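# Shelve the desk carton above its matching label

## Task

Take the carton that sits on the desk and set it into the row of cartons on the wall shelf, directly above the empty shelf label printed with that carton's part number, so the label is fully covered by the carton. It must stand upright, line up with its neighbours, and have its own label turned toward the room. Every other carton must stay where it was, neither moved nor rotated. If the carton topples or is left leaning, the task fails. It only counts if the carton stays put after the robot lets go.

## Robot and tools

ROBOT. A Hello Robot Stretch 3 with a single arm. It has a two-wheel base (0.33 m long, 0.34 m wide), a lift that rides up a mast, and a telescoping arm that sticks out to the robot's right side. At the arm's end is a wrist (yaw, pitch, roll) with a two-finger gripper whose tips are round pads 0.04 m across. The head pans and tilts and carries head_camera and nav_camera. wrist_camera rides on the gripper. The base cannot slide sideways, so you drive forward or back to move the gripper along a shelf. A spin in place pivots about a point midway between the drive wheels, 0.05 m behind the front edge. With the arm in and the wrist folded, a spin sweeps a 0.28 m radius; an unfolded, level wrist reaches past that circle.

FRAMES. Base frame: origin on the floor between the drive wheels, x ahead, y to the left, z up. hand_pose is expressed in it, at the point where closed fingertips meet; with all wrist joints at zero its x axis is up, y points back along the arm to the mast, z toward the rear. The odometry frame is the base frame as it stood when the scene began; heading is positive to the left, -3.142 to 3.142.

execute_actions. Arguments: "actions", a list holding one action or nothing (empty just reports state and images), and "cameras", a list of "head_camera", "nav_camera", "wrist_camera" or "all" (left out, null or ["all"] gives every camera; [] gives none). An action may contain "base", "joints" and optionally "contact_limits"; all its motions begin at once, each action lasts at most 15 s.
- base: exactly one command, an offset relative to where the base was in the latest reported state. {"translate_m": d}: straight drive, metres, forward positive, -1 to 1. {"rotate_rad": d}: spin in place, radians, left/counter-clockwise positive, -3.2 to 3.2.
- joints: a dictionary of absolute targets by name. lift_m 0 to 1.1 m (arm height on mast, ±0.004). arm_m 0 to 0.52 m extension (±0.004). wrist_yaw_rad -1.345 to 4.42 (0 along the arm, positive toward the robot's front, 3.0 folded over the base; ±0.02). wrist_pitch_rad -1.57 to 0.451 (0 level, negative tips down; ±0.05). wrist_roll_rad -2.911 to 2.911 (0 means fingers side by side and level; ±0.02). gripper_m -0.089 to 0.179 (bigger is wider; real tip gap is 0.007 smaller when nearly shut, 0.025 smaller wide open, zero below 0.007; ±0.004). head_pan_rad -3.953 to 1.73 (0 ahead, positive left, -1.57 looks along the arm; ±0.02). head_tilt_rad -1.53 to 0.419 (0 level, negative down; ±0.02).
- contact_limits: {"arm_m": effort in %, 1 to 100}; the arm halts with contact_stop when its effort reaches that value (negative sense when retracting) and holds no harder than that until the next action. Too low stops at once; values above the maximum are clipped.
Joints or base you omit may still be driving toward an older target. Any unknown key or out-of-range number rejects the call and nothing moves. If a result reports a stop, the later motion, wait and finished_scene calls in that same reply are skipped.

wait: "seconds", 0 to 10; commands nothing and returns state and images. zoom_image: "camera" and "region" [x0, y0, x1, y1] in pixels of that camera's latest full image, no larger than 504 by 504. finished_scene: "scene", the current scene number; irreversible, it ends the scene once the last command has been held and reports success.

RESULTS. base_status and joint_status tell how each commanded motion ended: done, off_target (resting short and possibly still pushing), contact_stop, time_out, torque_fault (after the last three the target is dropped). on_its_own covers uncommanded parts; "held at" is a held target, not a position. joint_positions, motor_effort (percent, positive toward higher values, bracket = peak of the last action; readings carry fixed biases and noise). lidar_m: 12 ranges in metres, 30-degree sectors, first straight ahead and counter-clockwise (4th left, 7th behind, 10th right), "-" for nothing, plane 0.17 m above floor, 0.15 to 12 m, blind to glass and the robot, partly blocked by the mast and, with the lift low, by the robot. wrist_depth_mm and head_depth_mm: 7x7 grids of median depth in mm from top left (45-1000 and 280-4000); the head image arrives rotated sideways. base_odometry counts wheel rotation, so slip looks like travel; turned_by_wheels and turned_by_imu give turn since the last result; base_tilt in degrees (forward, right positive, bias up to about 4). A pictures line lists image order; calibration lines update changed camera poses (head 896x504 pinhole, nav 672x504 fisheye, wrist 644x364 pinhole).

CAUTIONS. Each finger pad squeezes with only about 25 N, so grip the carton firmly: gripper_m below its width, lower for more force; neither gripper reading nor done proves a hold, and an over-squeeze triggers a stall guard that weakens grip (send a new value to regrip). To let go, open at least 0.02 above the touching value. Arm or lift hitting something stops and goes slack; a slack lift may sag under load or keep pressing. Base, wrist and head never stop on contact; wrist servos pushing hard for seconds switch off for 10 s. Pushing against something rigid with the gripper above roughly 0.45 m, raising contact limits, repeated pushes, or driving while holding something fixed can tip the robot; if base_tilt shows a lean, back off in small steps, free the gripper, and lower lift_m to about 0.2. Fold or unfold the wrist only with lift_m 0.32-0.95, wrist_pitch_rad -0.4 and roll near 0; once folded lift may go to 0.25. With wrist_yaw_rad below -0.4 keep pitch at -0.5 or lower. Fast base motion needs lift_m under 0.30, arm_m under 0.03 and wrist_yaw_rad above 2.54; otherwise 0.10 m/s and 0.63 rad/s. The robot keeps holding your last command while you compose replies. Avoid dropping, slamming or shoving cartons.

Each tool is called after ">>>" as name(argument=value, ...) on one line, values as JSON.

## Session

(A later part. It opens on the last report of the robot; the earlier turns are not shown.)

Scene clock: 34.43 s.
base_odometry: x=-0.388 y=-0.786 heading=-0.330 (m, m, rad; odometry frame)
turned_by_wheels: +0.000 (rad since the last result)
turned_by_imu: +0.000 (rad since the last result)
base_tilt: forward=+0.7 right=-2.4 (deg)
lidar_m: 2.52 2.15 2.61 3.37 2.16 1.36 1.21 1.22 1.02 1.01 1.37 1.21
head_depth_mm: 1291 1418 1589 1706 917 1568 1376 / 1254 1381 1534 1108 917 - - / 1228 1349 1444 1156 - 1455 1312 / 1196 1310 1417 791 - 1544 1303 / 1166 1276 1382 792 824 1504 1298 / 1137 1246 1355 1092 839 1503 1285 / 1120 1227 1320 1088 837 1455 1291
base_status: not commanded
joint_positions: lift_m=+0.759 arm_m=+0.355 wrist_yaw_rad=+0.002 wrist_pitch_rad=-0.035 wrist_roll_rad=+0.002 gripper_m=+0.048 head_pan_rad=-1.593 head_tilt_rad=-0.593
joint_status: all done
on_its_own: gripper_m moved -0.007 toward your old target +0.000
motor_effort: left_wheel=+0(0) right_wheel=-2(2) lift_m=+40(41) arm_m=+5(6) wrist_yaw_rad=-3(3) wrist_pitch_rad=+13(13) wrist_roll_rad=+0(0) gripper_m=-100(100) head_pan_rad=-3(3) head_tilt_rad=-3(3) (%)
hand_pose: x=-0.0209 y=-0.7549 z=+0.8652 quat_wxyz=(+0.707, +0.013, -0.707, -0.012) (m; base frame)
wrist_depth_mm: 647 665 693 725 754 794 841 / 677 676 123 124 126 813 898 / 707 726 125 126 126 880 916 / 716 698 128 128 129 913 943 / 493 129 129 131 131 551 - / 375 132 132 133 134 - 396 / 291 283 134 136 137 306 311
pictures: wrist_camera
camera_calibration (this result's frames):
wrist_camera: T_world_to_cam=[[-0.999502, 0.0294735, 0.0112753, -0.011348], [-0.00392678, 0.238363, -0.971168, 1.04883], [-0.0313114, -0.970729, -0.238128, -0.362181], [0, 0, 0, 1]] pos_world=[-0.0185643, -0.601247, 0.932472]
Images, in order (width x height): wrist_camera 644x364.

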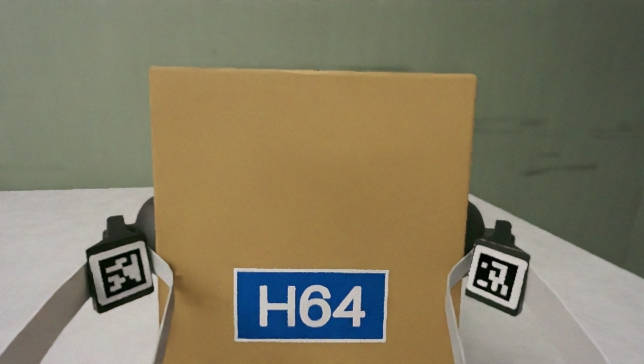

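>>> execute_actions(actions=[{"joints":{"lift_m":0.718,"arm_m":0.235}}], cameras=[])

>>> execute_actions(actions=[{"joints":{"gripper_m":0.17}}], cameras=[])

>>> execute_actions(actions=[{"joints":{"gripper_m":0.175}}], cameras=[])

>>> execute_actions(actions=[{"joints":{"lift_m":0.99,"wrist_pitch_rad":-1.2}}], cameras=[])

>>> execute_actions(actions=[{"joints":{"arm_m":0.47}}], cameras=["head_camera","wrist_camera"])

Scene clock: 36.77 s.
base_odometry: x=-0.388 y=-0.786 heading=-0.330 (m, m, rad; odometry frame)
turned_by_wheels: +0.000 (rad since the last result)
turned_by_imu: +0.000 (rad since the last result)
base_tilt: forward=+0.6 right=-2.3 (deg)
lidar_m: 2.52 2.15 2.61 3.37 2.15 1.36 1.21 1.21 1.02 1.01 1.37 1.21
head_depth_mm: 1291 1427 1588 1702 917 1563 1338 / 1256 1379 1529 1114 913 1610 - / 1231 1349 1445 1105 879 - 1294 / 1188 1305 1418 787 717 - 1294 / 1172 1280 1380 787 714 1501 1302 / 1142 1248 1357 1091 839 1494 1299 / 1116 1224 1316 1091 840 1454 1298
base_status: not commanded
joint_positions: lift_m=+0.718 arm_m=+0.235 wrist_yaw_rad=+0.002 wrist_pitch_rad=-0.021 wrist_roll_rad=+0.002 gripper_m=+0.041 head_pan_rad=-1.593 head_tilt_rad=-0.593
joint_status: all done
on_its_own: gripper_m moved -0.007 toward your old target +0.000
motor_effort: left_wheel=+1(1) right_wheel=-2(1) lift_m=+18(37) arm_m=-4(6) wrist_yaw_rad=-2(3) wrist_pitch_rad=+8(13) wrist_roll_rad=-1(0) gripper_m=-100(100) head_pan_rad=-4(3) head_tilt_rad=-2(3) (%)
hand_pose: x=-0.0209 y=-0.6360 z=+0.8277 quat_wxyz=(+0.707, +0.008, -0.707, -0.007) (m; base frame)
wrist_depth_mm: 746 769 797 836 912 929 943 / 764 802 115 117 117 933 - / 801 806 119 120 119 - - / 640 530 123 124 125 - - / 420 129 128 129 130 446 456 / 312 134 133 134 135 - 327 / 235 232 139 140 141 253 258
pictures: none
No camera images: the call's "cameras" was empty. Leave "cameras" out to get every camera's image.

Scene clock: 38.97 s.
base_odometry: x=-0.388 y=-0.786 heading=-0.330 (m, m, rad; odometry frame)
turned_by_wheels: +0.000 (rad since the last result)
turned_by_imu: +0.000 (rad since the last result)
base_tilt: forward=+0.7 right=-2.4 (deg)
lidar_m: 2.52 2.14 2.61 3.36 2.15 1.36 1.21 1.22 1.02 1.01 1.37 1.21
head_depth_mm: 1282 1423 1564 1681 917 1568 1335 / 1258 1383 1525 1114 915 1609 - / 1228 1354 1439 1110 875 - 1290 / 1200 1315 1410 790 715 - 1298 / 1172 1282 1391 786 716 1503 1293 / 1143 1242 1351 1099 841 1492 1296 / 1121 1216 1314 1088 836 1451 1285
base_status: not commanded
joint_positions: lift_m=+0.718 arm_m=+0.235 wrist_yaw_rad=+0.002 wrist_pitch_rad=-0.021 wrist_roll_rad=+0.002 gripper_m=+0.137 head_pan_rad=-1.593 head_tilt_rad=-0.593
joint_status: gripper_m off_target (ended at +0.137, target +0.170)
motor_effort: left_wheel=+1(0) right_wheel=-2(2) lift_m=+18(18) arm_m=-4(5) wrist_yaw_rad=-2(3) wrist_pitch_rad=+8(8) wrist_roll_rad=-1(0) gripper_m=+100(100) head_pan_rad=-3(3) head_tilt_rad=-3(3) (%)
hand_pose: x=-0.0209 y=-0.6359 z=+0.8278 quat_wxyz=(+0.707, +0.008, -0.707, -0.007) (m; base frame)
wrist_depth_mm: 737 781 808 851 867 913 979 / 764 789 115 117 117 959 - / 795 805 119 119 120 - - / 648 536 123 124 125 - - / 417 129 128 129 129 455 452 / 323 135 133 134 135 - 328 / 239 235 139 141 141 254 256
pictures: none
No camera images: the call's "cameras" was empty. Leave "cameras" out to get every camera's image.

Scene clock: 39.47 s.
base_odometry: x=-0.388 y=-0.786 heading=-0.330 (m, m, rad; odometry frame)
turned_by_wheels: +0.000 (rad since the last result)
turned_by_imu: +0.000 (rad since the last result)
base_tilt: forward=+0.7 right=-2.4 (deg)
lidar_m: 2.52 2.15 2.61 3.36 2.15 1.36 1.21 1.22 1.02 1.01 1.37 1.21
head_depth_mm: 1287 1419 1579 1694 919 1566 1337 / 1250 1380 1525 1111 912 1608 - / 1221 1340 1435 1103 878 - 1290 / 1199 1309 1409 790 718 - 1309 / 1174 1280 1383 790 720 1501 1300 / 1149 1244 1356 1094 842 1486 1289 / 1121 1211 1314 1088 838 1450 1288
base_status: not commanded
joint_positions: lift_m=+0.718 arm_m=+0.235 wrist_yaw_rad=+0.002 wrist_pitch_rad=-0.021 wrist_roll_rad=+0.002 gripper_m=+0.156 head_pan_rad=-1.593 head_tilt_rad=-0.593
joint_status: gripper_m off_target (ended at +0.156, target +0.175)
motor_effort: left_wheel=+0(1) right_wheel=-2(2) lift_m=+18(18) arm_m=-4(4) wrist_yaw_rad=-3(2) wrist_pitch_rad=+8(8) wrist_roll_rad=+0(0) gripper_m=+99(100) head_pan_rad=-3(3) head_tilt_rad=-3(2) (%)
hand_pose: x=-0.0209 y=-0.6359 z=+0.8278 quat_wxyz=(+0.707, +0.008, -0.707, -0.007) (m; base frame)
wrist_depth_mm: 758 781 808 833 858 942 998 / 767 775 115 116 117 966 - / 792 818 119 119 120 - - / 636 536 123 124 125 - - / 418 129 128 129 130 469 457 / 324 135 133 134 135 301 329 / 236 234 139 140 140 253 257
pictures: none
No camera images: the call's "cameras" was empty. Leave "cameras" out to get every camera's image.

Scene clock: 42.77 s.
base_odometry: x=-0.388 y=-0.786 heading=-0.330 (m, m, rad; odometry frame)
turned_by_wheels: +0.000 (rad since the last result)
turned_by_imu: +0.001 (rad since the last result)
base_tilt: forward=+0.6 right=-2.4 (deg)
lidar_m: 2.52 2.14 2.60 3.36 2.15 1.36 1.21 1.22 1.02 1.01 1.37 1.21
head_depth_mm: 1291 1419 - 1027 918 1547 1315 / 1252 1364 - 1060 910 1569 1276 / 1219 1320 - 1017 881 1474 1306 / 1193 1305 - - 767 1549 1301 / 1171 1279 1382 820 752 1501 1300 / 1145 1248 1354 1089 868 1490 1292 / 1116 1216 1318 1087 836 1460 1281
base_status: not commanded
joint_positions: lift_m=+0.990 arm_m=+0.235 wrist_yaw_rad=+0.002 wrist_pitch_rad=-1.200 wrist_roll_rad=+0.005 gripper_m=+0.175 head_pan_rad=-1.593 head_tilt_rad=-0.593
joint_status: all done
on_its_own: gripper_m moved +0.019 to your old target +0.175
motor_effort: left_wheel=+1(1) right_wheel=-1(2) lift_m=+39(40) arm_m=-4(4) wrist_yaw_rad=-2(2) wrist_pitch_rad=+0(7) wrist_roll_rad=-2(4) gripper_m=+1(100) head_pan_rad=-3(3) head_tilt_rad=-3(3) (%)
hand_pose: x=-0.0215 y=-0.4505 z=+0.8807 quat_wxyz=(+0.583, +0.399, -0.584, -0.400) (m; base frame)
wrist_depth_mm: 347 348 347 252 358 364 366 / 336 342 347 339 - - - / - - - - - - - / - - - - - - - / - - - - - - - / - - - - - - - / 950 - 983 - - - -
pictures: none
No camera images: the call's "cameras" was empty. Leave "cameras" out to get every camera's image.

Scene clock: 45.73 s.
base_odometry: x=-0.388 y=-0.786 heading=-0.330 (m, m, rad; odometry frame)
turned_by_wheels: +0.000 (rad since the last result)
turned_by_imu: +0.001 (rad since the last result)
base_tilt: forward=+0.6 right=-2.4 (deg)
lidar_m: 2.52 2.15 2.60 3.36 2.15 1.36 1.21 1.22 1.02 1.01 1.37 1.21
head_depth_mm: 1285 1426 - - 919 1547 1306 / 1258 1348 - 1113 910 1555 1282 / 1218 1314 1460 1110 879 1469 1300 / 1192 - - 758 744 1542 1298 / 1177 1269 1378 756 738 1498 1297 / 1142 1242 1359 1092 841 1496 1295 / 1116 1215 1312 1084 837 1449 1289
base_status: not commanded
joint_positions: lift_m=+0.990 arm_m=+0.470 wrist_yaw_rad=+0.002 wrist_pitch_rad=-1.201 wrist_roll_rad=+0.005 gripper_m=+0.175 head_pan_rad=-1.593 head_tilt_rad=-0.593
joint_status: all done
motor_effort: left_wheel=+0(1) right_wheel=-1(1) lift_m=+39(39) arm_m=+5(7) wrist_yaw_rad=-2(2) wrist_pitch_rad=+0(0) wrist_roll_rad=-2(2) gripper_m=+1(1) head_pan_rad=-4(3) head_tilt_rad=-3(3) (%)
hand_pose: x=-0.0215 y=-0.6848 z=+0.8806 quat_wxyz=(+0.582, +0.399, -0.584, -0.400) (m; base frame)
wrist_depth_mm: 344 349 159 161 163 363 364 / 337 339 157 158 160 347 354 / 330 333 153 155 156 343 349 / 325 322 150 151 153 335 337 / 318 318 147 149 149 331 333 / - 310 144 145 147 - - / 304 309 141 142 143 - -
pictures: head_camera (sideways: a quarter turn clockwise sets it upright), wrist_camera
camera_calibration (this result's frames):
head_camera: T_world_to_cam=[[0.0231649, 0.532647, -0.84602, 1.11943], [0.997523, -0.0685397, -0.0158389, 0.0101967], [-0.0664225, -0.843557, -0.532916, 0.646425], [0, 0, 0, 1]] pos_world=[0.00683439, -0.0502636, 1.29171]
wrist_camera: T_world_to_cam=[[-0.99945, 0.00378259, 0.0329566, -0.0508735], [-0.00164674, 0.986596, -0.163176, 0.847963], [-0.0331321, -0.16314, -0.986046, 0.921174], [0, 0, 0, 1]] pos_world=[-0.0189287, -0.686123, 1.04836]
Images, in order (width x height): head_camera 896x504, wrist_camera 644x364.

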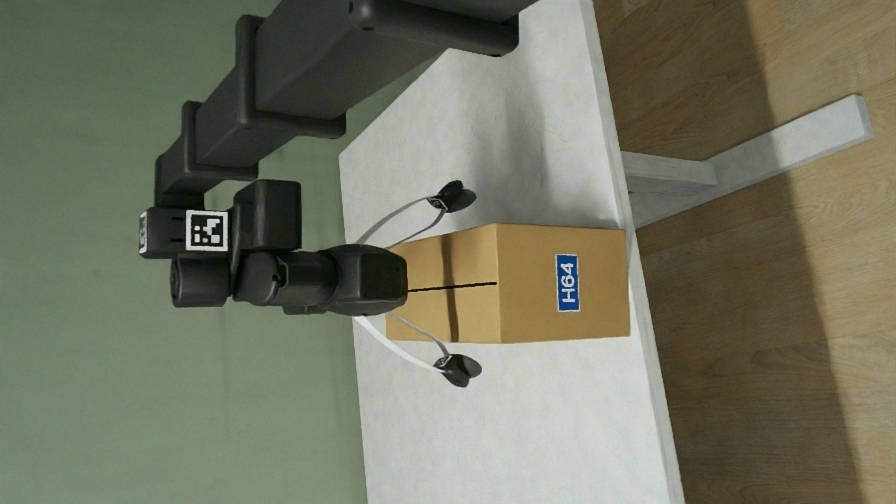

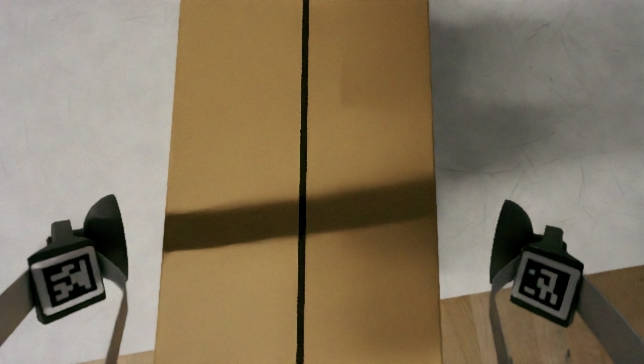

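>>> execute_actions(actions=[{"joints":{"arm_m":0.495,"lift_m":0.972,"gripper_m":0.0}}], cameras=[])

>>> wait(seconds=3)

>>> execute_actions(actions=[{"joints":{"lift_m":1.01}}], cameras=["head_camera"])

Scene clock: 48.10 s.
base_odometry: x=-0.388 y=-0.786 heading=-0.330 (m, m, rad; odometry frame)
turned_by_wheels: +0.000 (rad since the last result)
turned_by_imu: +0.001 (rad since the last result)
base_tilt: forward=+0.6 right=-2.4 (deg)
lidar_m: 2.52 2.15 2.61 3.37 2.15 1.36 1.21 1.22 1.02 1.01 1.37 1.21
head_depth_mm: 1285 1417 1546 - 1315 1567 1305 / 1252 1366 - 1064 911 1575 1274 / 1228 1311 1452 1106 876 1476 1305 / 1196 1272 - 756 734 1553 1301 / 1173 1270 1383 757 754 1501 1299 / 1145 1247 1346 1090 841 1506 1292 / 1121 1216 1318 1092 836 1464 1288
base_status: not commanded
joint_positions: lift_m=+0.972 arm_m=+0.495 wrist_yaw_rad=+0.002 wrist_pitch_rad=-1.200 wrist_roll_rad=+0.005 gripper_m=+0.102 head_pan_rad=-1.593 head_tilt_rad=-0.593
joint_status: gripper_m off_target (ended at +0.102, target +0.000); the others done
motor_effort: left_wheel=+1(1) right_wheel=-2(1) lift_m=+18(35) arm_m=+5(5) wrist_yaw_rad=-2(1) wrist_pitch_rad=+0(0) wrist_roll_rad=-2(2) gripper_m=-100(100) head_pan_rad=-3(3) head_tilt_rad=-2(3) (%)
hand_pose: x=-0.0215 y=-0.7100 z=+0.8636 quat_wxyz=(+0.583, +0.399, -0.584, -0.400) (m; base frame)
wrist_depth_mm: 333 334 143 144 146 344 348 / 325 323 140 141 144 336 338 / 316 316 137 138 139 329 329 / 310 312 134 135 136 320 325 / 304 132 131 132 133 315 318 / 296 129 129 129 131 - 309 / 291 291 126 127 128 981 -
pictures: none
No camera images: the call's "cameras" was empty. Leave "cameras" out to get every camera's image.

Scene clock: 51.10 s.
base_odometry: x=-0.388 y=-0.786 heading=-0.330 (m, m, rad; odometry frame)
turned_by_wheels: +0.000 (rad since the last result)
turned_by_imu: +0.001 (rad since the last result)
base_tilt: forward=+0.7 right=-2.4 (deg)
lidar_m: 2.52 2.14 2.60 3.37 2.15 1.36 1.21 1.22 1.02 1.01 1.37 1.21
head_depth_mm: 1284 1418 1540 - 1317 1556 1306 / 1255 1365 - 1074 911 1549 1277 / 1223 1305 1472 1117 877 1465 1312 / 1198 1264 - 757 734 1551 1306 / 1172 1268 1375 756 755 1510 1300 / 1144 1249 1343 1098 840 1492 1294 / 1119 1219 1315 1091 839 1458 1289
base_status: not commanded
joint_positions: lift_m=+0.972 arm_m=+0.495 wrist_yaw_rad=+0.002 wrist_pitch_rad=-1.200 wrist_roll_rad=+0.005 gripper_m=+0.058 head_pan_rad=-1.593 head_tilt_rad=-0.593
joint_status: gripper_m off_target (ended at +0.102, target +0.000); the others done
on_its_own: gripper_m moved -0.044 toward your old target +0.000
motor_effort: left_wheel=+1(1) right_wheel=-2(1) lift_m=+18(35) arm_m=+5(5) wrist_yaw_rad=-3(1) wrist_pitch_rad=+0(0) wrist_roll_rad=-2(2) gripper_m=-100(100) head_pan_rad=-4(3) head_tilt_rad=-3(3) (%)
hand_pose: x=-0.0215 y=-0.7101 z=+0.8636 quat_wxyz=(+0.583, +0.399, -0.584, -0.400) (m; base frame)
wrist_depth_mm: 328 331 145 145 147 347 345 / 323 324 140 141 143 336 335 / 317 317 137 139 140 329 331 / 311 311 135 135 137 320 326 / 303 132 131 133 134 315 316 / 293 129 128 130 130 - 309 / 296 289 126 127 128 987 -
wait: 3.00 s; at rest by 0.27 s
pictures: head_camera (sideways: a quarter turn clockwise sets it upright), nav_camera (sideways: a quarter turn counterclockwise sets it upright), wrist_camera
camera_calibration (this result's frames):
head_camera: T_world_to_cam=[[0.023165, 0.532648, -0.84602, 1.11943], [0.997523, -0.0685399, -0.0158389, 0.0101967], [-0.0664226, -0.843557, -0.532916, 0.646426], [0, 0, 0, 1]] pos_world=[0.00683438, -0.0502636, 1.29171]
nav_camera: T_world_to_cam=[[0.0395152, -0.539199, 0.841251, -1.05357], [-0.998703, -0.0483766, 0.0159041, 0.0341902], [0.0321214, -0.840788, -0.540411, 0.659594], [0, 0, 0, 1]] pos_world=[0.0545908, -0.0118518, 1.24223]
wrist_camera: T_world_to_cam=[[-0.99945, 0.00381193, 0.0329531, -0.050193], [-0.00165612, 0.986403, -0.164334, 0.870998], [-0.0331315, -0.164298, -0.985854, 0.899295], [0, 0, 0, 1]] pos_world=[-0.0189279, -0.711212, 1.03136]
Images, in order (width x height): head_camera 896x504, nav_camera 672x504, wrist_camera 644x364.

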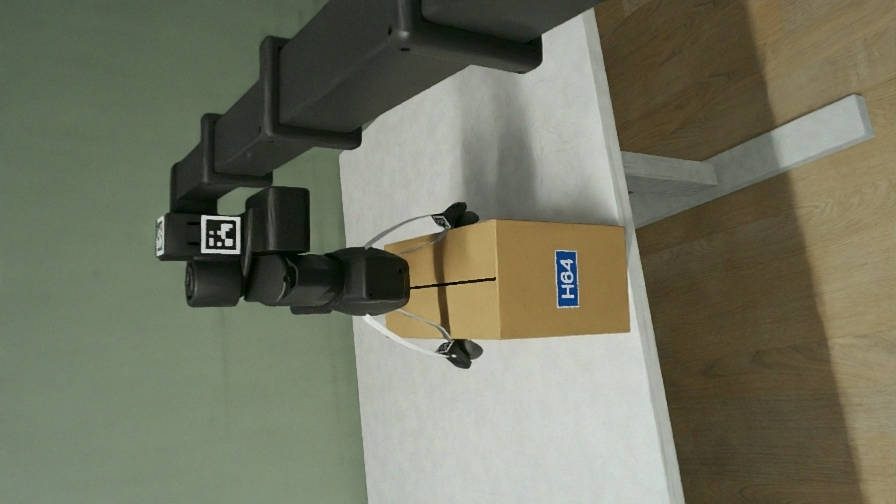

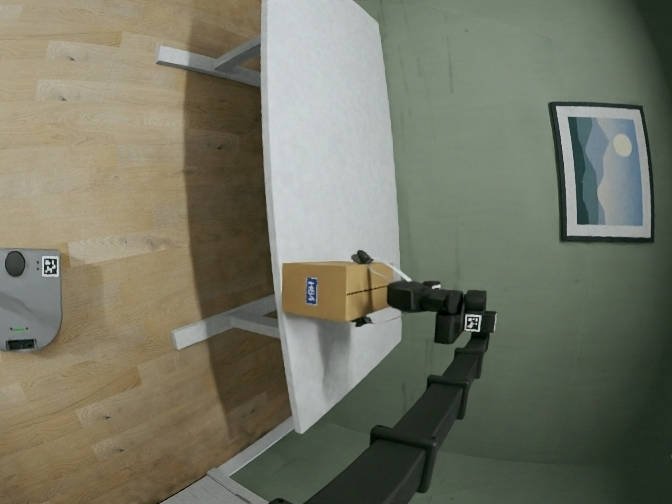

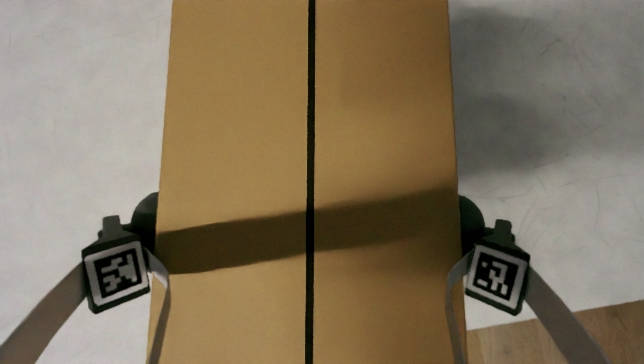

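Scene clock: 52.27 s.
base_odometry: x=-0.388 y=-0.786 heading=-0.330 (m, m, rad; odometry frame)
turned_by_wheels: +0.000 (rad since the last result)
turned_by_imu: +0.000 (rad since the last result)
base_tilt: forward=+0.5 right=-2.4 (deg)
lidar_m: 2.52 2.15 2.60 3.36 2.16 1.36 1.21 1.22 1.02 1.01 1.37 1.21
head_depth_mm: 1290 1377 - 1071 913 1566 1299 / 1255 - 1549 1115 909 1552 1277 / 1226 - 1451 1108 882 1467 1297 / 1192 - 1415 694 738 1549 1305 / 1175 1270 1367 691 765 1504 1291 / 1144 1241 1359 1092 839 1500 1299 / 1111 1214 1316 1089 838 1459 1295
base_status: not commanded
joint_positions: lift_m=+1.009 arm_m=+0.495 wrist_yaw_rad=+0.002 wrist_pitch_rad=-1.205 wrist_roll_rad=+0.005 gripper_m=+0.051 head_pan_rad=-1.593 head_tilt_rad=-0.593
joint_status: all done
on_its_own: gripper_m moved -0.008 toward your old target +0.000
motor_effort: left_wheel=+0(1) right_wheel=-1(2) lift_m=+40(42) arm_m=+5(6) wrist_yaw_rad=-2(2) wrist_pitch_rad=+1(3) wrist_roll_rad=-2(2) gripper_m=-100(100) head_pan_rad=-3(3) head_tilt_rad=-3(3) (%)
hand_pose: x=-0.0215 y=-0.7088 z=+0.9003 quat_wxyz=(+0.582, +0.400, -0.583, -0.402) (m; base frame)
wrist_depth_mm: 367 365 142 142 144 377 383 / 358 357 139 140 141 372 380 / 348 348 137 138 139 364 368 / 340 342 134 135 137 361 359 / 338 132 132 133 134 351 350 / 329 130 130 131 132 - 350 / 324 321 127 129 130 - -
pictures: head_camera (sideways: a quarter turn clockwise sets it upright)
camera_calibration (this result's frames):
head_camera: T_world_to_cam=[[0.0231649, 0.532647, -0.84602, 1.11943], [0.997523, -0.0685397, -0.0158389, 0.0101967], [-0.0664225, -0.843557, -0.532916, 0.646425], [0, 0, 0, 1]] pos_world=[0.00683439, -0.0502636, 1.29171]
Images, in order (width x height): head_camera 896x504.

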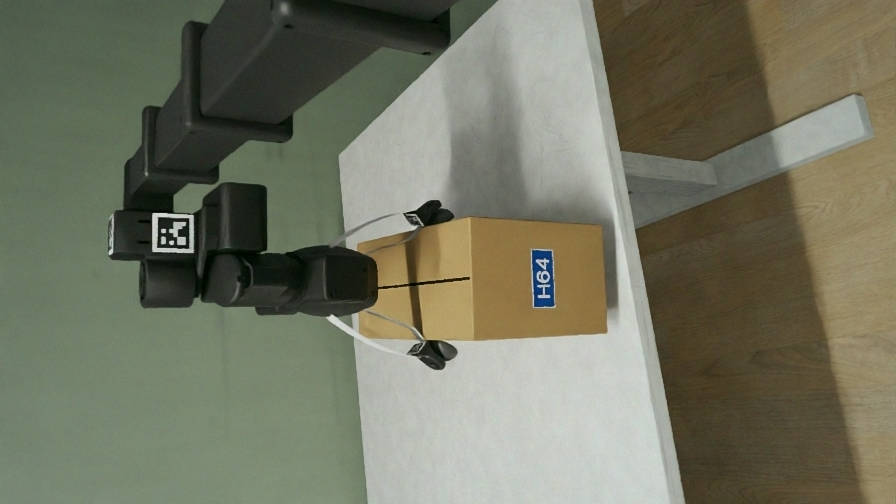

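>>> execute_actions(actions=[{"base":{"rotate_rad":1.4},"joints":{"arm_m":0.05,"head_pan_rad":0.05,"head_tilt_rad":-0.35}}], cameras=[])

>>> execute_actions(actions=[{"base":{"translate_m":1}}], cameras=[])

>>> execute_actions(actions=[{"base":{"translate_m":0.8}}], cameras=["head_camera"])

Scene clock: 56.97 s.
base_odometry: x=-0.388 y=-0.786 heading=+1.070 (m, m, rad; odometry frame)
turned_by_wheels: +1.400 (rad since the last result)
turned_by_imu: +1.375 (rad since the last result)
base_tilt: forward=+0.6 right=-2.4 (deg)
lidar_m: 3.37 2.93 1.51 1.22 1.21 1.33 1.01 1.37 1.21 2.39 2.15 2.60
head_depth_mm: 3530 3740 3814 3825 2697 2007 1565 / 3485 3671 3868 3964 2701 1985 1562 / 3366 3466 3747 3869 2690 1962 1560 / 3186 3362 3529 3784 2693 1967 1561 / 3081 3274 3335 3656 2675 1954 1553 / 3004 3172 3287 3453 2668 1959 1555 / 2901 3080 3158 3394 2671 1956 1549
base_status: done
joint_positions: lift_m=+1.009 arm_m=+0.050 wrist_yaw_rad=+0.002 wrist_pitch_rad=-1.206 wrist_roll_rad=+0.005 gripper_m=+0.051 head_pan_rad=+0.043 head_tilt_rad=-0.359
joint_status: all done
on_its_own: gripper_m is held at +0.050, not at your +0.000, by its stall guard, which is still easing
motor_effort: left_wheel=-3(9) right_wheel=+2(7) lift_m=+40(40) arm_m=-5(5) wrist_yaw_rad=-2(2) wrist_pitch_rad=+2(2) wrist_roll_rad=-2(2) gripper_m=-86(100) head_pan_rad=+3(37) head_tilt_rad=+2(15) (%)
hand_pose: x=-0.0215 y=-0.2642 z=+0.9002 quat_wxyz=(+0.582, +0.401, -0.583, -0.402) (m; base frame)
wrist_depth_mm: - - 142 143 144 - - / - - 138 140 141 - - / - - 136 138 139 - - / - - 134 135 136 - - / - 132 132 132 134 - - / - 130 130 131 132 - - / 970 994 128 129 130 - -
pictures: none
No camera images: the call's "cameras" was empty. Leave "cameras" out to get every camera's image.

Scene clock: 67.90 s.
base_odometry: x=+0.092 y=+0.091 heading=+1.070 (m, m, rad; odometry frame)
turned_by_wheels: +0.000 (rad since the last result)
turned_by_imu: +0.003 (rad since the last result)
base_tilt: forward=+0.6 right=-2.3 (deg)
lidar_m: 2.46 2.45 1.93 1.58 1.57 1.70 2.01 1.90 2.55 1.88 1.78 2.41
head_depth_mm: 2582 2753 2908 3159 2691 2004 1577 / 2465 2634 2765 3013 2749 1971 1563 / 2401 2511 2692 2847 2718 1964 1551 / 2322 2430 2547 2777 2713 1996 1563 / 2211 2333 2443 2620 2682 1955 1544 / 2174 2274 2340 2486 2582 1954 1560 / 2083 2211 2293 2418 2546 1960 1562
base_status: done
joint_positions: lift_m=+1.009 arm_m=+0.050 wrist_yaw_rad=+0.002 wrist_pitch_rad=-1.206 wrist_roll_rad=+0.005 gripper_m=+0.078 head_pan_rad=+0.043 head_tilt_rad=-0.359
joint_status: not commanded
on_its_own: gripper_m is held at +0.077, not at your +0.000, by its stall guard, which is not easing now
motor_effort: left_wheel=-4(5) right_wheel=+2(5) lift_m=+40(40) arm_m=-4(4) wrist_yaw_rad=-2(2) wrist_pitch_rad=+2(2) wrist_roll_rad=-2(2) gripper_m=-60(86) head_pan_rad=+3(3) head_tilt_rad=+3(3) (%)
hand_pose: x=-0.0215 y=-0.2642 z=+0.9002 quat_wxyz=(+0.582, +0.401, -0.583, -0.402) (m; base frame)
wrist_depth_mm: - - 141 143 144 - - / - - 139 139 141 - - / - - 137 138 139 - - / - - 134 135 137 - - / - 132 132 133 134 - - / - 130 130 131 132 - - / 950 - 128 128 129 - -
pictures: none
No camera images: the call's "cameras" was empty. Leave "cameras" out to get every camera's image.

Scene clock: 76.87 s.
base_odometry: x=+0.476 y=+0.793 heading=+1.070 (m, m, rad; odometry frame)
turned_by_wheels: +0.000 (rad since the last result)
turned_by_imu: +0.003 (rad since the last result)
base_tilt: forward=+0.6 right=-2.3 (deg)
lidar_m: 1.71 1.70 1.89 1.85 1.85 2.04 2.80 2.61 2.01 1.50 1.62 2.09
head_depth_mm: 1772 1871 2006 2172 2310 2004 1562 / 1709 1817 1918 2049 2212 1995 1562 / 1624 1732 1846 1922 2123 1984 1560 / 1578 1662 1770 1625 2011 1977 1555 / 1524 1611 1712 1747 1926 1955 1552 / 1482 1550 1640 1496 1842 1900 1554 / 1424 1507 1581 1490 1767 1842 1543
base_status: done
joint_positions: lift_m=+1.009 arm_m=+0.050 wrist_yaw_rad=+0.002 wrist_pitch_rad=-1.206 wrist_roll_rad=+0.005 gripper_m=+0.078 head_pan_rad=+0.043 head_tilt_rad=-0.359
joint_status: not commanded
on_its_own: gripper_m is held at +0.077, not at your +0.000, by its stall guard, which is not easing now
motor_effort: left_wheel=-4(5) right_wheel=+1(5) lift_m=+40(40) arm_m=-4(4) wrist_yaw_rad=-1(2) wrist_pitch_rad=+2(2) wrist_roll_rad=-2(2) gripper_m=-60(61) head_pan_rad=+3(3) head_tilt_rad=+3(3) (%)
hand_pose: x=-0.0215 y=-0.2642 z=+0.9002 quat_wxyz=(+0.582, +0.401, -0.583, -0.402) (m; base frame)
wrist_depth_mm: - - 142 143 144 - - / - - 139 140 141 - - / - - 136 138 139 - - / - - 134 135 136 - - / - 132 131 133 134 - - / - 130 130 131 132 - - / 984 978 128 129 130 - -
pictures: head_camera (sideways: a quarter turn clockwise sets it upright)
camera_calibration (this result's frames):
head_camera: T_world_to_cam=[[-0.322634, -0.00260583, -0.94652, 1.25265], [0.00569588, 0.999973, -0.00469451, 0.00174127], [0.946507, -0.00690588, -0.32261, 0.366583], [0, 0, 0, 1]] pos_world=[0.057164, 0.00405455, 1.30393]
Images, in order (width x height): head_camera 896x504.

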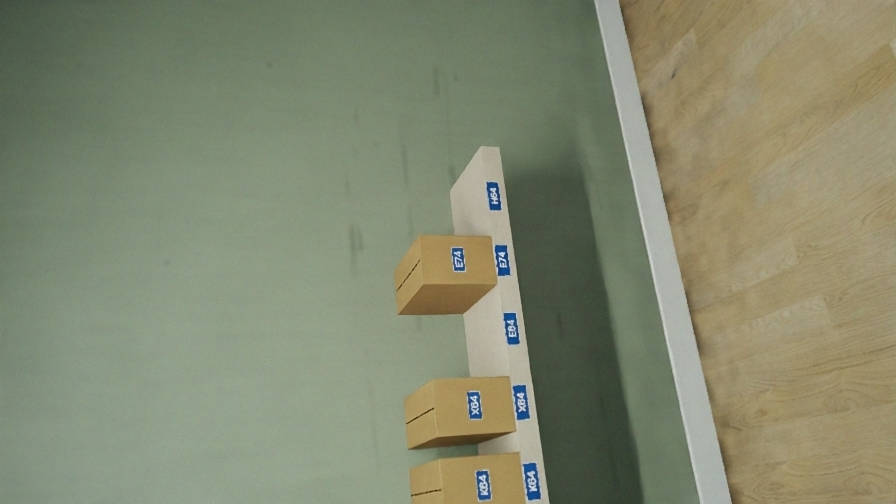

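>>> execute_actions(actions=[{"base":{"translate_m":1},"joints":{"lift_m":0.98}}], cameras=[])

>>> execute_actions(actions=[{"base":{"rotate_rad":1.97},"joints":{"head_pan_rad":-1.52,"head_tilt_rad":-0.75}}], cameras=[])

>>> execute_actions(actions=[{"base":{"translate_m":-0.33},"joints":{"arm_m":0.1}}])

Scene clock: 88.03 s.
base_odometry: x=+0.957 y=+1.670 heading=+1.070 (m, m, rad; odometry frame)
turned_by_wheels: +0.000 (rad since the last result)
turned_by_imu: +0.003 (rad since the last result)
base_tilt: forward=+0.7 right=-2.4 (deg)
lidar_m: 0.77 0.77 0.85 1.35 2.19 2.42 3.77 3.53 1.58 1.58 1.57 0.94
head_depth_mm: 766 815 872 936 1005 1080 800 / 740 786 836 889 953 916 749 / 714 754 798 851 908 921 712 / 686 725 768 813 860 644 652 / 664 701 738 786 820 669 656 / 640 676 711 754 799 834 721 / 621 650 686 727 765 816 718
base_status: done
joint_positions: lift_m=+0.980 arm_m=+0.050 wrist_yaw_rad=+0.002 wrist_pitch_rad=-1.206 wrist_roll_rad=+0.005 gripper_m=+0.078 head_pan_rad=+0.043 head_tilt_rad=-0.359
joint_status: all done
on_its_own: gripper_m is held at +0.077, not at your +0.000, by its stall guard, which is not easing now
motor_effort: left_wheel=-3(5) right_wheel=+2(5) lift_m=+19(35) arm_m=-4(4) wrist_yaw_rad=-2(2) wrist_pitch_rad=+2(2) wrist_roll_rad=-2(2) gripper_m=-60(60) head_pan_rad=+3(3) head_tilt_rad=+3(3) (%)
hand_pose: x=-0.0215 y=-0.2642 z=+0.8712 quat_wxyz=(+0.582, +0.401, -0.583, -0.402) (m; base frame)
wrist_depth_mm: - - 142 143 144 - - / - - 139 140 142 - - / - - 136 138 139 - - / - - 134 135 136 - - / - 132 132 133 134 - - / 953 130 130 131 132 - - / 973 952 128 129 129 - -
pictures: none
No camera images: the call's "cameras" was empty. Leave "cameras" out to get every camera's image.

Scene clock: 92.10 s.
base_odometry: x=+0.957 y=+1.670 heading=+3.040 (m, m, rad; odometry frame)
turned_by_wheels: +1.970 (rad since the last result)
turned_by_imu: +1.933 (rad since the last result)
base_tilt: forward=+0.7 right=-2.4 (deg)
lidar_m: 2.18 2.30 3.19 3.51 1.58 1.58 1.57 1.05 0.79 0.77 0.81 1.15
head_depth_mm: 637 716 - - - 1333 1218 / 641 718 794 - - - 381 / 646 721 806 - - - 353 / 648 726 822 898 472 399 358 / 651 729 782 668 702 855 371 / 658 733 805 657 751 1318 1204 / 658 738 795 681 760 1341 1191
base_status: done
joint_positions: lift_m=+0.980 arm_m=+0.050 wrist_yaw_rad=+0.002 wrist_pitch_rad=-1.206 wrist_roll_rad=+0.005 gripper_m=+0.078 head_pan_rad=-1.513 head_tilt_rad=-0.741
joint_status: all done
on_its_own: gripper_m is held at +0.077, not at your +0.000, by its stall guard, which is not easing now
motor_effort: left_wheel=-3(8) right_wheel=+2(6) lift_m=+19(19) arm_m=-5(4) wrist_yaw_rad=-2(2) wrist_pitch_rad=+2(2) wrist_roll_rad=-2(2) gripper_m=-61(60) head_pan_rad=-3(38) head_tilt_rad=-3(22) (%)
hand_pose: x=-0.0215 y=-0.2642 z=+0.8712 quat_wxyz=(+0.582, +0.401, -0.583, -0.402) (m; base frame)
wrist_depth_mm: 949 882 142 143 144 399 387 / - - 140 141 141 - - / - - 137 137 138 - - / - - 134 135 137 - - / - 132 132 133 134 - - / 974 130 130 131 131 - - / 946 949 128 129 130 - -
pictures: none
No camera images: the call's "cameras" was empty. Leave "cameras" out to get every camera's image.

Scene clock: 96.37 s.
base_odometry: x=+1.285 y=+1.636 heading=+3.039 (m, m, rad; odometry frame)
turned_by_wheels: +0.000 (rad since the last result)
turned_by_imu: +0.000 (rad since the last result)
base_tilt: forward=+0.7 right=-2.3 (deg)
lidar_m: 2.51 2.64 3.69 3.56 1.40 1.28 1.24 1.03 0.78 0.76 0.80 1.12
head_depth_mm: 629 684 - - 1146 1308 1211 / 631 694 - - 738 1280 1144 / 635 707 - - - 405 384 / 635 714 800 895 502 405 382 / 638 716 781 654 684 1295 445 / 643 718 788 651 732 1319 1194 / 646 723 823 893 765 1314 1197
base_status: done
joint_positions: lift_m=+0.980 arm_m=+0.100 wrist_yaw_rad=+0.002 wrist_pitch_rad=-1.206 wrist_roll_rad=+0.005 gripper_m=+0.078 head_pan_rad=-1.513 head_tilt_rad=-0.741
joint_status: all done
on_its_own: gripper_m is held at +0.077, not at your +0.000, by its stall guard, which is not easing now
motor_effort: left_wheel=-3(8) right_wheel=+2(2) lift_m=+19(19) arm_m=+5(7) wrist_yaw_rad=-3(2) wrist_pitch_rad=+2(2) wrist_roll_rad=-2(2) gripper_m=-60(60) head_pan_rad=-4(3) head_tilt_rad=-4(3) (%)
hand_pose: x=-0.0215 y=-0.3135 z=+0.8712 quat_wxyz=(+0.581, +0.401, -0.583, -0.402) (m; base frame)
wrist_depth_mm: 361 361 142 142 144 710 696 / - - 139 141 141 914 914 / - - 137 137 138 - - / - - 134 135 136 - - / - 132 133 133 135 - - / 980 130 130 131 132 - - / 965 949 127 130 129 - -
pictures: head_camera (sideways: a quarter turn clockwise sets it upright), nav_camera (sideways: a quarter turn counterclockwise sets it upright), wrist_camera
camera_calibration (this result's frames):
head_camera: T_world_to_cam=[[-0.0263736, 0.651292, -0.758369, 1.00546], [0.999645, 0.014317, -0.0224689, 0.0188117], [-0.00377624, -0.758692, -0.651438, 0.800232], [0, 0, 0, 1]] pos_world=[0.0107346, -0.047988, 1.28424]
nav_camera: T_world_to_cam=[[0.0893333, -0.65205, 0.752894, -0.938692], [-0.99154, -0.129692, 0.00532856, 0.0479167], [0.0941698, -0.747001, -0.65812, 0.812344], [0, 0, 0, 1]] pos_world=[0.0548694, 0.000962163, 1.2411]
wrist_camera: T_world_to_cam=[[-0.999449, 0.00357771, 0.0329984, -0.0520685], [-0.00168536, 0.987421, -0.158103, 0.475965], [-0.0331489, -0.158071, -0.986871, 0.974711], [0, 0, 0, 1]] pos_world=[-0.0189271, -0.315718, 1.03888]
Images, in order (width x height): head_camera 896x504, nav_camera 672x504, wrist_camera 644x364.

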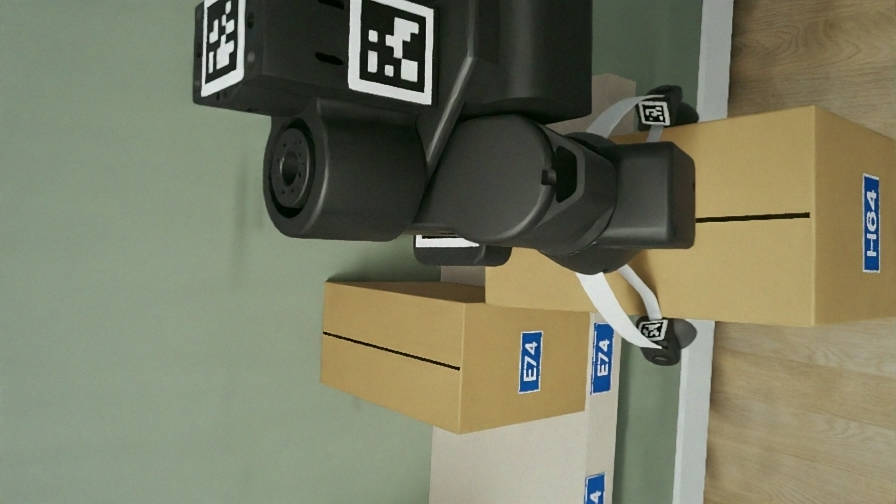

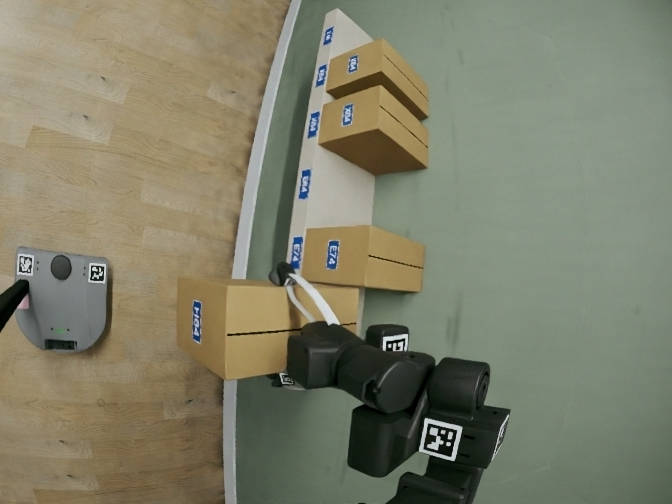

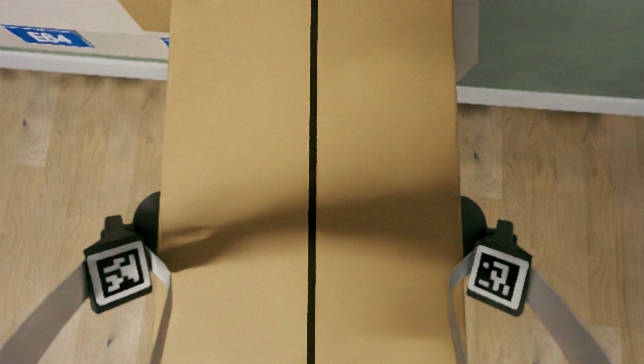

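>>> execute_actions(actions=[{"base":{"rotate_rad":-0.05}}], cameras=[])

>>> execute_actions(actions=[{"base":{"translate_m":-0.017},"joints":{"arm_m":0.28}}], cameras=["head_camera","wrist_camera"])

Scene clock: 97.83 s.
base_odometry: x=+1.285 y=+1.636 heading=+2.990 (m, m, rad; odometry frame)
turned_by_wheels: -0.050 (rad since the last result)
turned_by_imu: -0.049 (rad since the last result)
base_tilt: forward=+0.6 right=-2.5 (deg)
lidar_m: 2.51 2.60 3.49 3.55 1.37 1.29 1.24 1.09 0.79 0.76 0.78 1.07
head_depth_mm: 635 693 - - 1170 1321 1216 / 633 700 - - 1143 1320 1156 / 635 711 - - - 405 383 / 637 711 800 892 503 405 383 / 634 714 784 699 694 1306 444 / 634 711 780 646 711 1322 1200 / 636 712 806 853 743 1319 1194
base_status: done
joint_positions: lift_m=+0.980 arm_m=+0.100 wrist_yaw_rad=+0.002 wrist_pitch_rad=-1.206 wrist_roll_rad=+0.005 gripper_m=+0.078 head_pan_rad=-1.513 head_tilt_rad=-0.741
joint_status: not commanded
on_its_own: gripper_m is held at +0.077, not at your +0.000, by its stall guard, which is not easing now
motor_effort: left_wheel=+0(4) right_wheel=-2(3) lift_m=+19(19) arm_m=+5(5) wrist_yaw_rad=-2(2) wrist_pitch_rad=+2(2) wrist_roll_rad=-2(2) gripper_m=-60(60) head_pan_rad=-3(3) head_tilt_rad=-3(3) (%)
hand_pose: x=-0.0215 y=-0.3135 z=+0.8712 quat_wxyz=(+0.581, +0.401, -0.583, -0.402) (m; base frame)
wrist_depth_mm: 363 336 141 143 144 728 754 / - - 140 140 141 - 963 / - - 137 138 139 - - / - - 134 136 136 - - / - 132 132 133 134 - - / 974 130 130 131 132 - - / 947 938 128 129 129 - -
pictures: none
No camera images: the call's "cameras" was empty. Leave "cameras" out to get every camera's image.

Scene clock: 100.40 s.
base_odometry: x=+1.302 y=+1.633 heading=+2.990 (m, m, rad; odometry frame)
turned_by_wheels: +0.000 (rad since the last result)
turned_by_imu: +0.001 (rad since the last result)
base_tilt: forward=+0.6 right=-2.5 (deg)
lidar_m: 2.53 2.62 3.52 3.56 1.36 1.28 1.23 1.08 0.79 0.76 0.79 1.07
head_depth_mm: 625 - 824 932 1108 1323 1222 / 627 - 841 926 1059 1319 1209 / 626 - - 581 533 1316 1217 / 634 713 794 578 530 1322 1215 / 635 711 797 712 739 1322 1202 / 637 712 777 645 712 1315 1201 / 634 712 806 673 746 1313 1196
base_status: done
joint_positions: lift_m=+0.980 arm_m=+0.280 wrist_yaw_rad=+0.002 wrist_pitch_rad=-1.206 wrist_roll_rad=+0.005 gripper_m=+0.078 head_pan_rad=-1.513 head_tilt_rad=-0.741
joint_status: all done
on_its_own: gripper_m is held at +0.077, not at your +0.000, by its stall guard, which is not easing now
motor_effort: left_wheel=+0(2) right_wheel=-2(4) lift_m=+19(19) arm_m=+5(5) wrist_yaw_rad=-2(2) wrist_pitch_rad=+2(2) wrist_roll_rad=-2(2) gripper_m=-61(60) head_pan_rad=-3(3) head_tilt_rad=-3(4) (%)
hand_pose: x=-0.0215 y=-0.4935 z=+0.8711 quat_wxyz=(+0.581, +0.401, -0.583, -0.402) (m; base frame)
wrist_depth_mm: 170 193 141 142 144 450 453 / 166 193 140 140 141 605 589 / 163 182 137 137 139 914 900 / 161 183 135 135 136 - - / - 133 133 133 134 - - / 981 130 130 130 132 - - / 957 960 128 129 130 - -
pictures: head_camera (sideways: a quarter turn clockwise sets it upright), wrist_camera
camera_calibration (this result's frames):
head_camera: T_world_to_cam=[[-0.0263209, 0.651389, -0.758287, 1.00535], [0.999646, 0.0142305, -0.0224744, 0.0188187], [-0.00384878, -0.75861, -0.651533, 0.800357], [0, 0, 0, 1]] pos_world=[0.0107302, -0.0479862, 1.28423]
wrist_camera: T_world_to_cam=[[-0.999449, 0.00367447, 0.0329984, -0.0513835], [-0.00158851, 0.987427, -0.158065, 0.65366], [-0.0331643, -0.158031, -0.986877, 0.946282], [0, 0, 0, 1]] pos_world=[-0.018934, -0.495711, 1.03888]
Images, in order (width x height): head_camera 896x504, wrist_camera 644x364.

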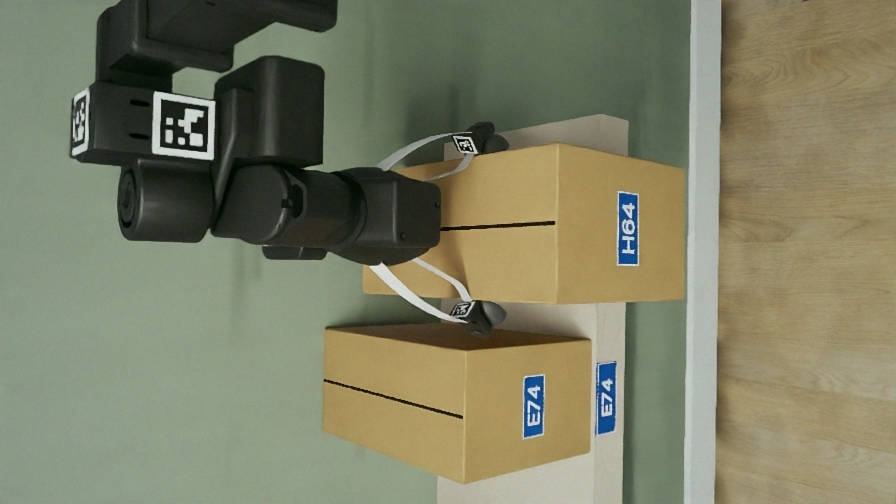

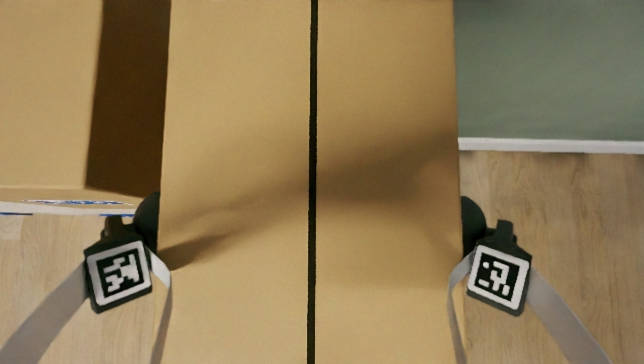

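>>> execute_actions(actions=[{"joints":{"arm_m":0.395,"lift_m":0.96}}], cameras=["head_camera","wrist_camera"])

Scene clock: 102.63 s.
base_odometry: x=+1.302 y=+1.633 heading=+2.990 (m, m, rad; odometry frame)
turned_by_wheels: +0.000 (rad since the last result)
turned_by_imu: +0.000 (rad since the last result)
base_tilt: forward=+0.6 right=-2.3 (deg)
lidar_m: 2.53 2.62 3.50 3.55 1.36 1.28 1.23 1.08 0.79 0.76 0.78 1.06
head_depth_mm: 633 - 837 935 1115 1320 1213 / 625 718 808 935 1053 1322 1217 / 624 - 790 632 743 1317 1207 / 637 705 765 631 700 1311 1207 / 636 710 792 726 745 1320 1200 / 636 711 781 645 711 1312 1195 / 634 709 806 673 745 1302 1195
base_status: not commanded
joint_positions: lift_m=+0.960 arm_m=+0.395 wrist_yaw_rad=+0.002 wrist_pitch_rad=-1.207 wrist_roll_rad=+0.005 gripper_m=+0.078 head_pan_rad=-1.513 head_tilt_rad=-0.741
joint_status: all done
on_its_own: gripper_m is held at +0.077, not at your +0.000, by its stall guard, which is not easing now
motor_effort: left_wheel=+0(0) right_wheel=-1(2) lift_m=+19(20) arm_m=+6(6) wrist_yaw_rad=-2(1) wrist_pitch_rad=+2(2) wrist_roll_rad=-2(2) gripper_m=-61(60) head_pan_rad=-3(3) head_tilt_rad=-3(3) (%)
hand_pose: x=-0.0215 y=-0.6084 z=+0.8511 quat_wxyz=(+0.581, +0.401, -0.583, -0.402) (m; base frame)
wrist_depth_mm: 152 196 141 142 144 258 256 / 150 197 139 140 141 346 342 / 150 184 137 138 139 519 519 / 150 185 134 136 137 968 976 / 146 132 131 133 134 - - / - 130 130 131 132 - - / 156 187 127 129 129 978 950
pictures: head_camera (sideways: a quarter turn clockwise sets it upright), wrist_camera
camera_calibration (this result's frames):
head_camera: T_world_to_cam=[[-0.0263186, 0.651397, -0.75828, 1.00535], [0.999646, 0.0142264, -0.0224748, 0.0188193], [-0.00385243, -0.758604, -0.651541, 0.800367], [0, 0, 0, 1]] pos_world=[0.01073, -0.047986, 1.28423]
wrist_camera: T_world_to_cam=[[-0.999449, 0.00366998, 0.0330004, -0.0503051], [-0.00158045, 0.987488, -0.157684, 0.763663], [-0.0331662, -0.157649, -0.986938, 0.908629], [0, 0, 0, 1]] pos_world=[-0.0189347, -0.610679, 1.01884]
Images, in order (width x height): head_camera 896x504, wrist_camera 644x364.

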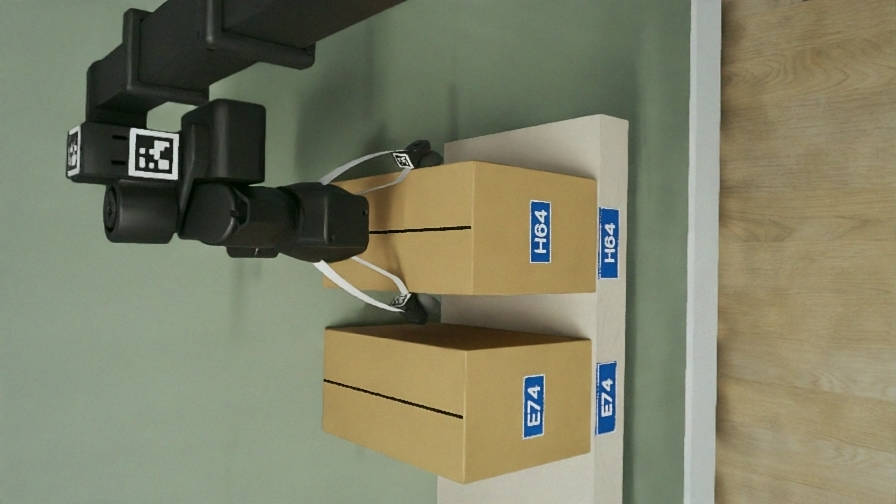

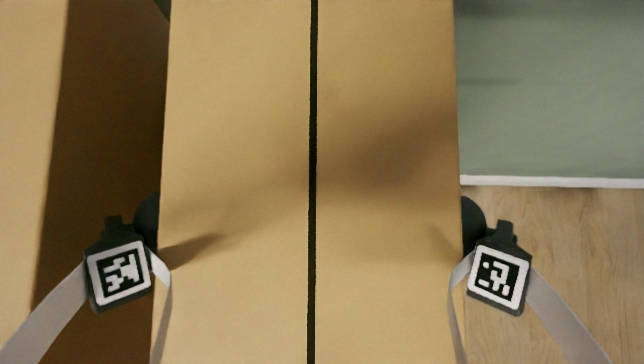

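>>> execute_actions(actions=[{"joints":{"arm_m":0.409}}], cameras=[])

>>> execute_actions(actions=[{"joints":{"lift_m":0.95,"gripper_m":0.15}}], cameras=[])

>>> wait(seconds=1)

>>> execute_actions(actions=[{"joints":{"lift_m":1.01}}], cameras=["head_camera"])

Scene clock: 103.67 s.
base_odometry: x=+1.302 y=+1.633 heading=+2.990 (m, m, rad; odometry frame)
turned_by_wheels: +0.000 (rad since the last result)
turned_by_imu: +0.000 (rad since the last result)
base_tilt: forward=+0.7 right=-2.4 (deg)
lidar_m: 2.52 2.61 3.54 3.56 1.36 1.28 1.23 1.08 0.79 0.76 0.78 1.07
head_depth_mm: 631 - 843 935 1105 1310 1222 / 617 726 807 930 1045 1316 1210 / 616 - 785 651 740 1316 1209 / 635 713 763 650 720 1323 1203 / 636 712 793 837 745 1322 1204 / 634 712 780 645 713 1321 1202 / 634 713 810 673 746 1311 1206
base_status: not commanded
joint_positions: lift_m=+0.960 arm_m=+0.409 wrist_yaw_rad=+0.002 wrist_pitch_rad=-1.208 wrist_roll_rad=+0.005 gripper_m=+0.078 head_pan_rad=-1.513 head_tilt_rad=-0.741
joint_status: all done
on_its_own: gripper_m is held at +0.077, not at your +0.000, by its stall guard, which is not easing now
motor_effort: left_wheel=+0(0) right_wheel=-2(2) lift_m=+20(19) arm_m=+6(6) wrist_yaw_rad=-1(2) wrist_pitch_rad=+3(3) wrist_roll_rad=-2(2) gripper_m=-60(60) head_pan_rad=-3(3) head_tilt_rad=-3(3) (%)
hand_pose: x=-0.0215 y=-0.6220 z=+0.8510 quat_wxyz=(+0.581, +0.401, -0.583, -0.403) (m; base frame)
wrist_depth_mm: 153 196 143 144 146 236 237 / 151 197 140 142 143 313 315 / 151 197 138 139 139 479 473 / 150 183 135 136 137 950 943 / 148 132 132 133 134 - - / - 130 130 131 131 - - / 156 187 128 129 130 987 966
pictures: none
No camera images: the call's "cameras" was empty. Leave "cameras" out to get every camera's image.

Scene clock: 104.87 s.
base_odometry: x=+1.302 y=+1.633 heading=+2.990 (m, m, rad; odometry frame)
turned_by_wheels: +0.000 (rad since the last result)
turned_by_imu: +0.000 (rad since the last result)
base_tilt: forward=+0.7 right=-2.4 (deg)
lidar_m: 2.52 2.63 3.51 3.57 1.36 1.28 1.23 1.08 0.79 0.76 0.78 1.07
head_depth_mm: 637 - - 933 1105 1325 1219 / 626 - 806 935 1056 1313 1212 / 627 - 810 660 742 1319 1210 / 635 710 765 650 719 1318 1206 / 635 709 794 835 747 1311 1198 / 636 712 776 645 714 1313 1204 / 633 712 811 674 745 1311 1192
base_status: not commanded
joint_positions: lift_m=+0.951 arm_m=+0.409 wrist_yaw_rad=+0.002 wrist_pitch_rad=-1.202 wrist_roll_rad=+0.005 gripper_m=+0.136 head_pan_rad=-1.513 head_tilt_rad=-0.741
joint_status: lift_m contact_stop (moved -0.009 of -0.010); gripper_m off_target (ended at +0.136, target +0.150)
on_its_own: lift_m is slack since a contact_stop, until your next command for it
motor_effort: left_wheel=+0(0) right_wheel=-1(2) lift_m=+29(29) arm_m=+5(6) wrist_yaw_rad=-2(1) wrist_pitch_rad=+1(3) wrist_roll_rad=-2(2) gripper_m=+100(100) head_pan_rad=-3(3) head_tilt_rad=-3(4) (%)
hand_pose: x=-0.0215 y=-0.6235 z=+0.8423 quat_wxyz=(+0.582, +0.400, -0.584, -0.401) (m; base frame)
wrist_depth_mm: 150 194 143 144 145 232 233 / 150 197 139 140 142 313 308 / 150 183 136 137 138 466 453 / 150 185 134 134 135 901 905 / 147 131 130 131 133 - - / - 129 128 129 130 - - / 156 177 126 127 127 951 949
pictures: none
No camera images: the call's "cameras" was empty. Leave "cameras" out to get every camera's image.

not run: a stop came earlier in this reply.

not run: a stop came earlier in this reply.


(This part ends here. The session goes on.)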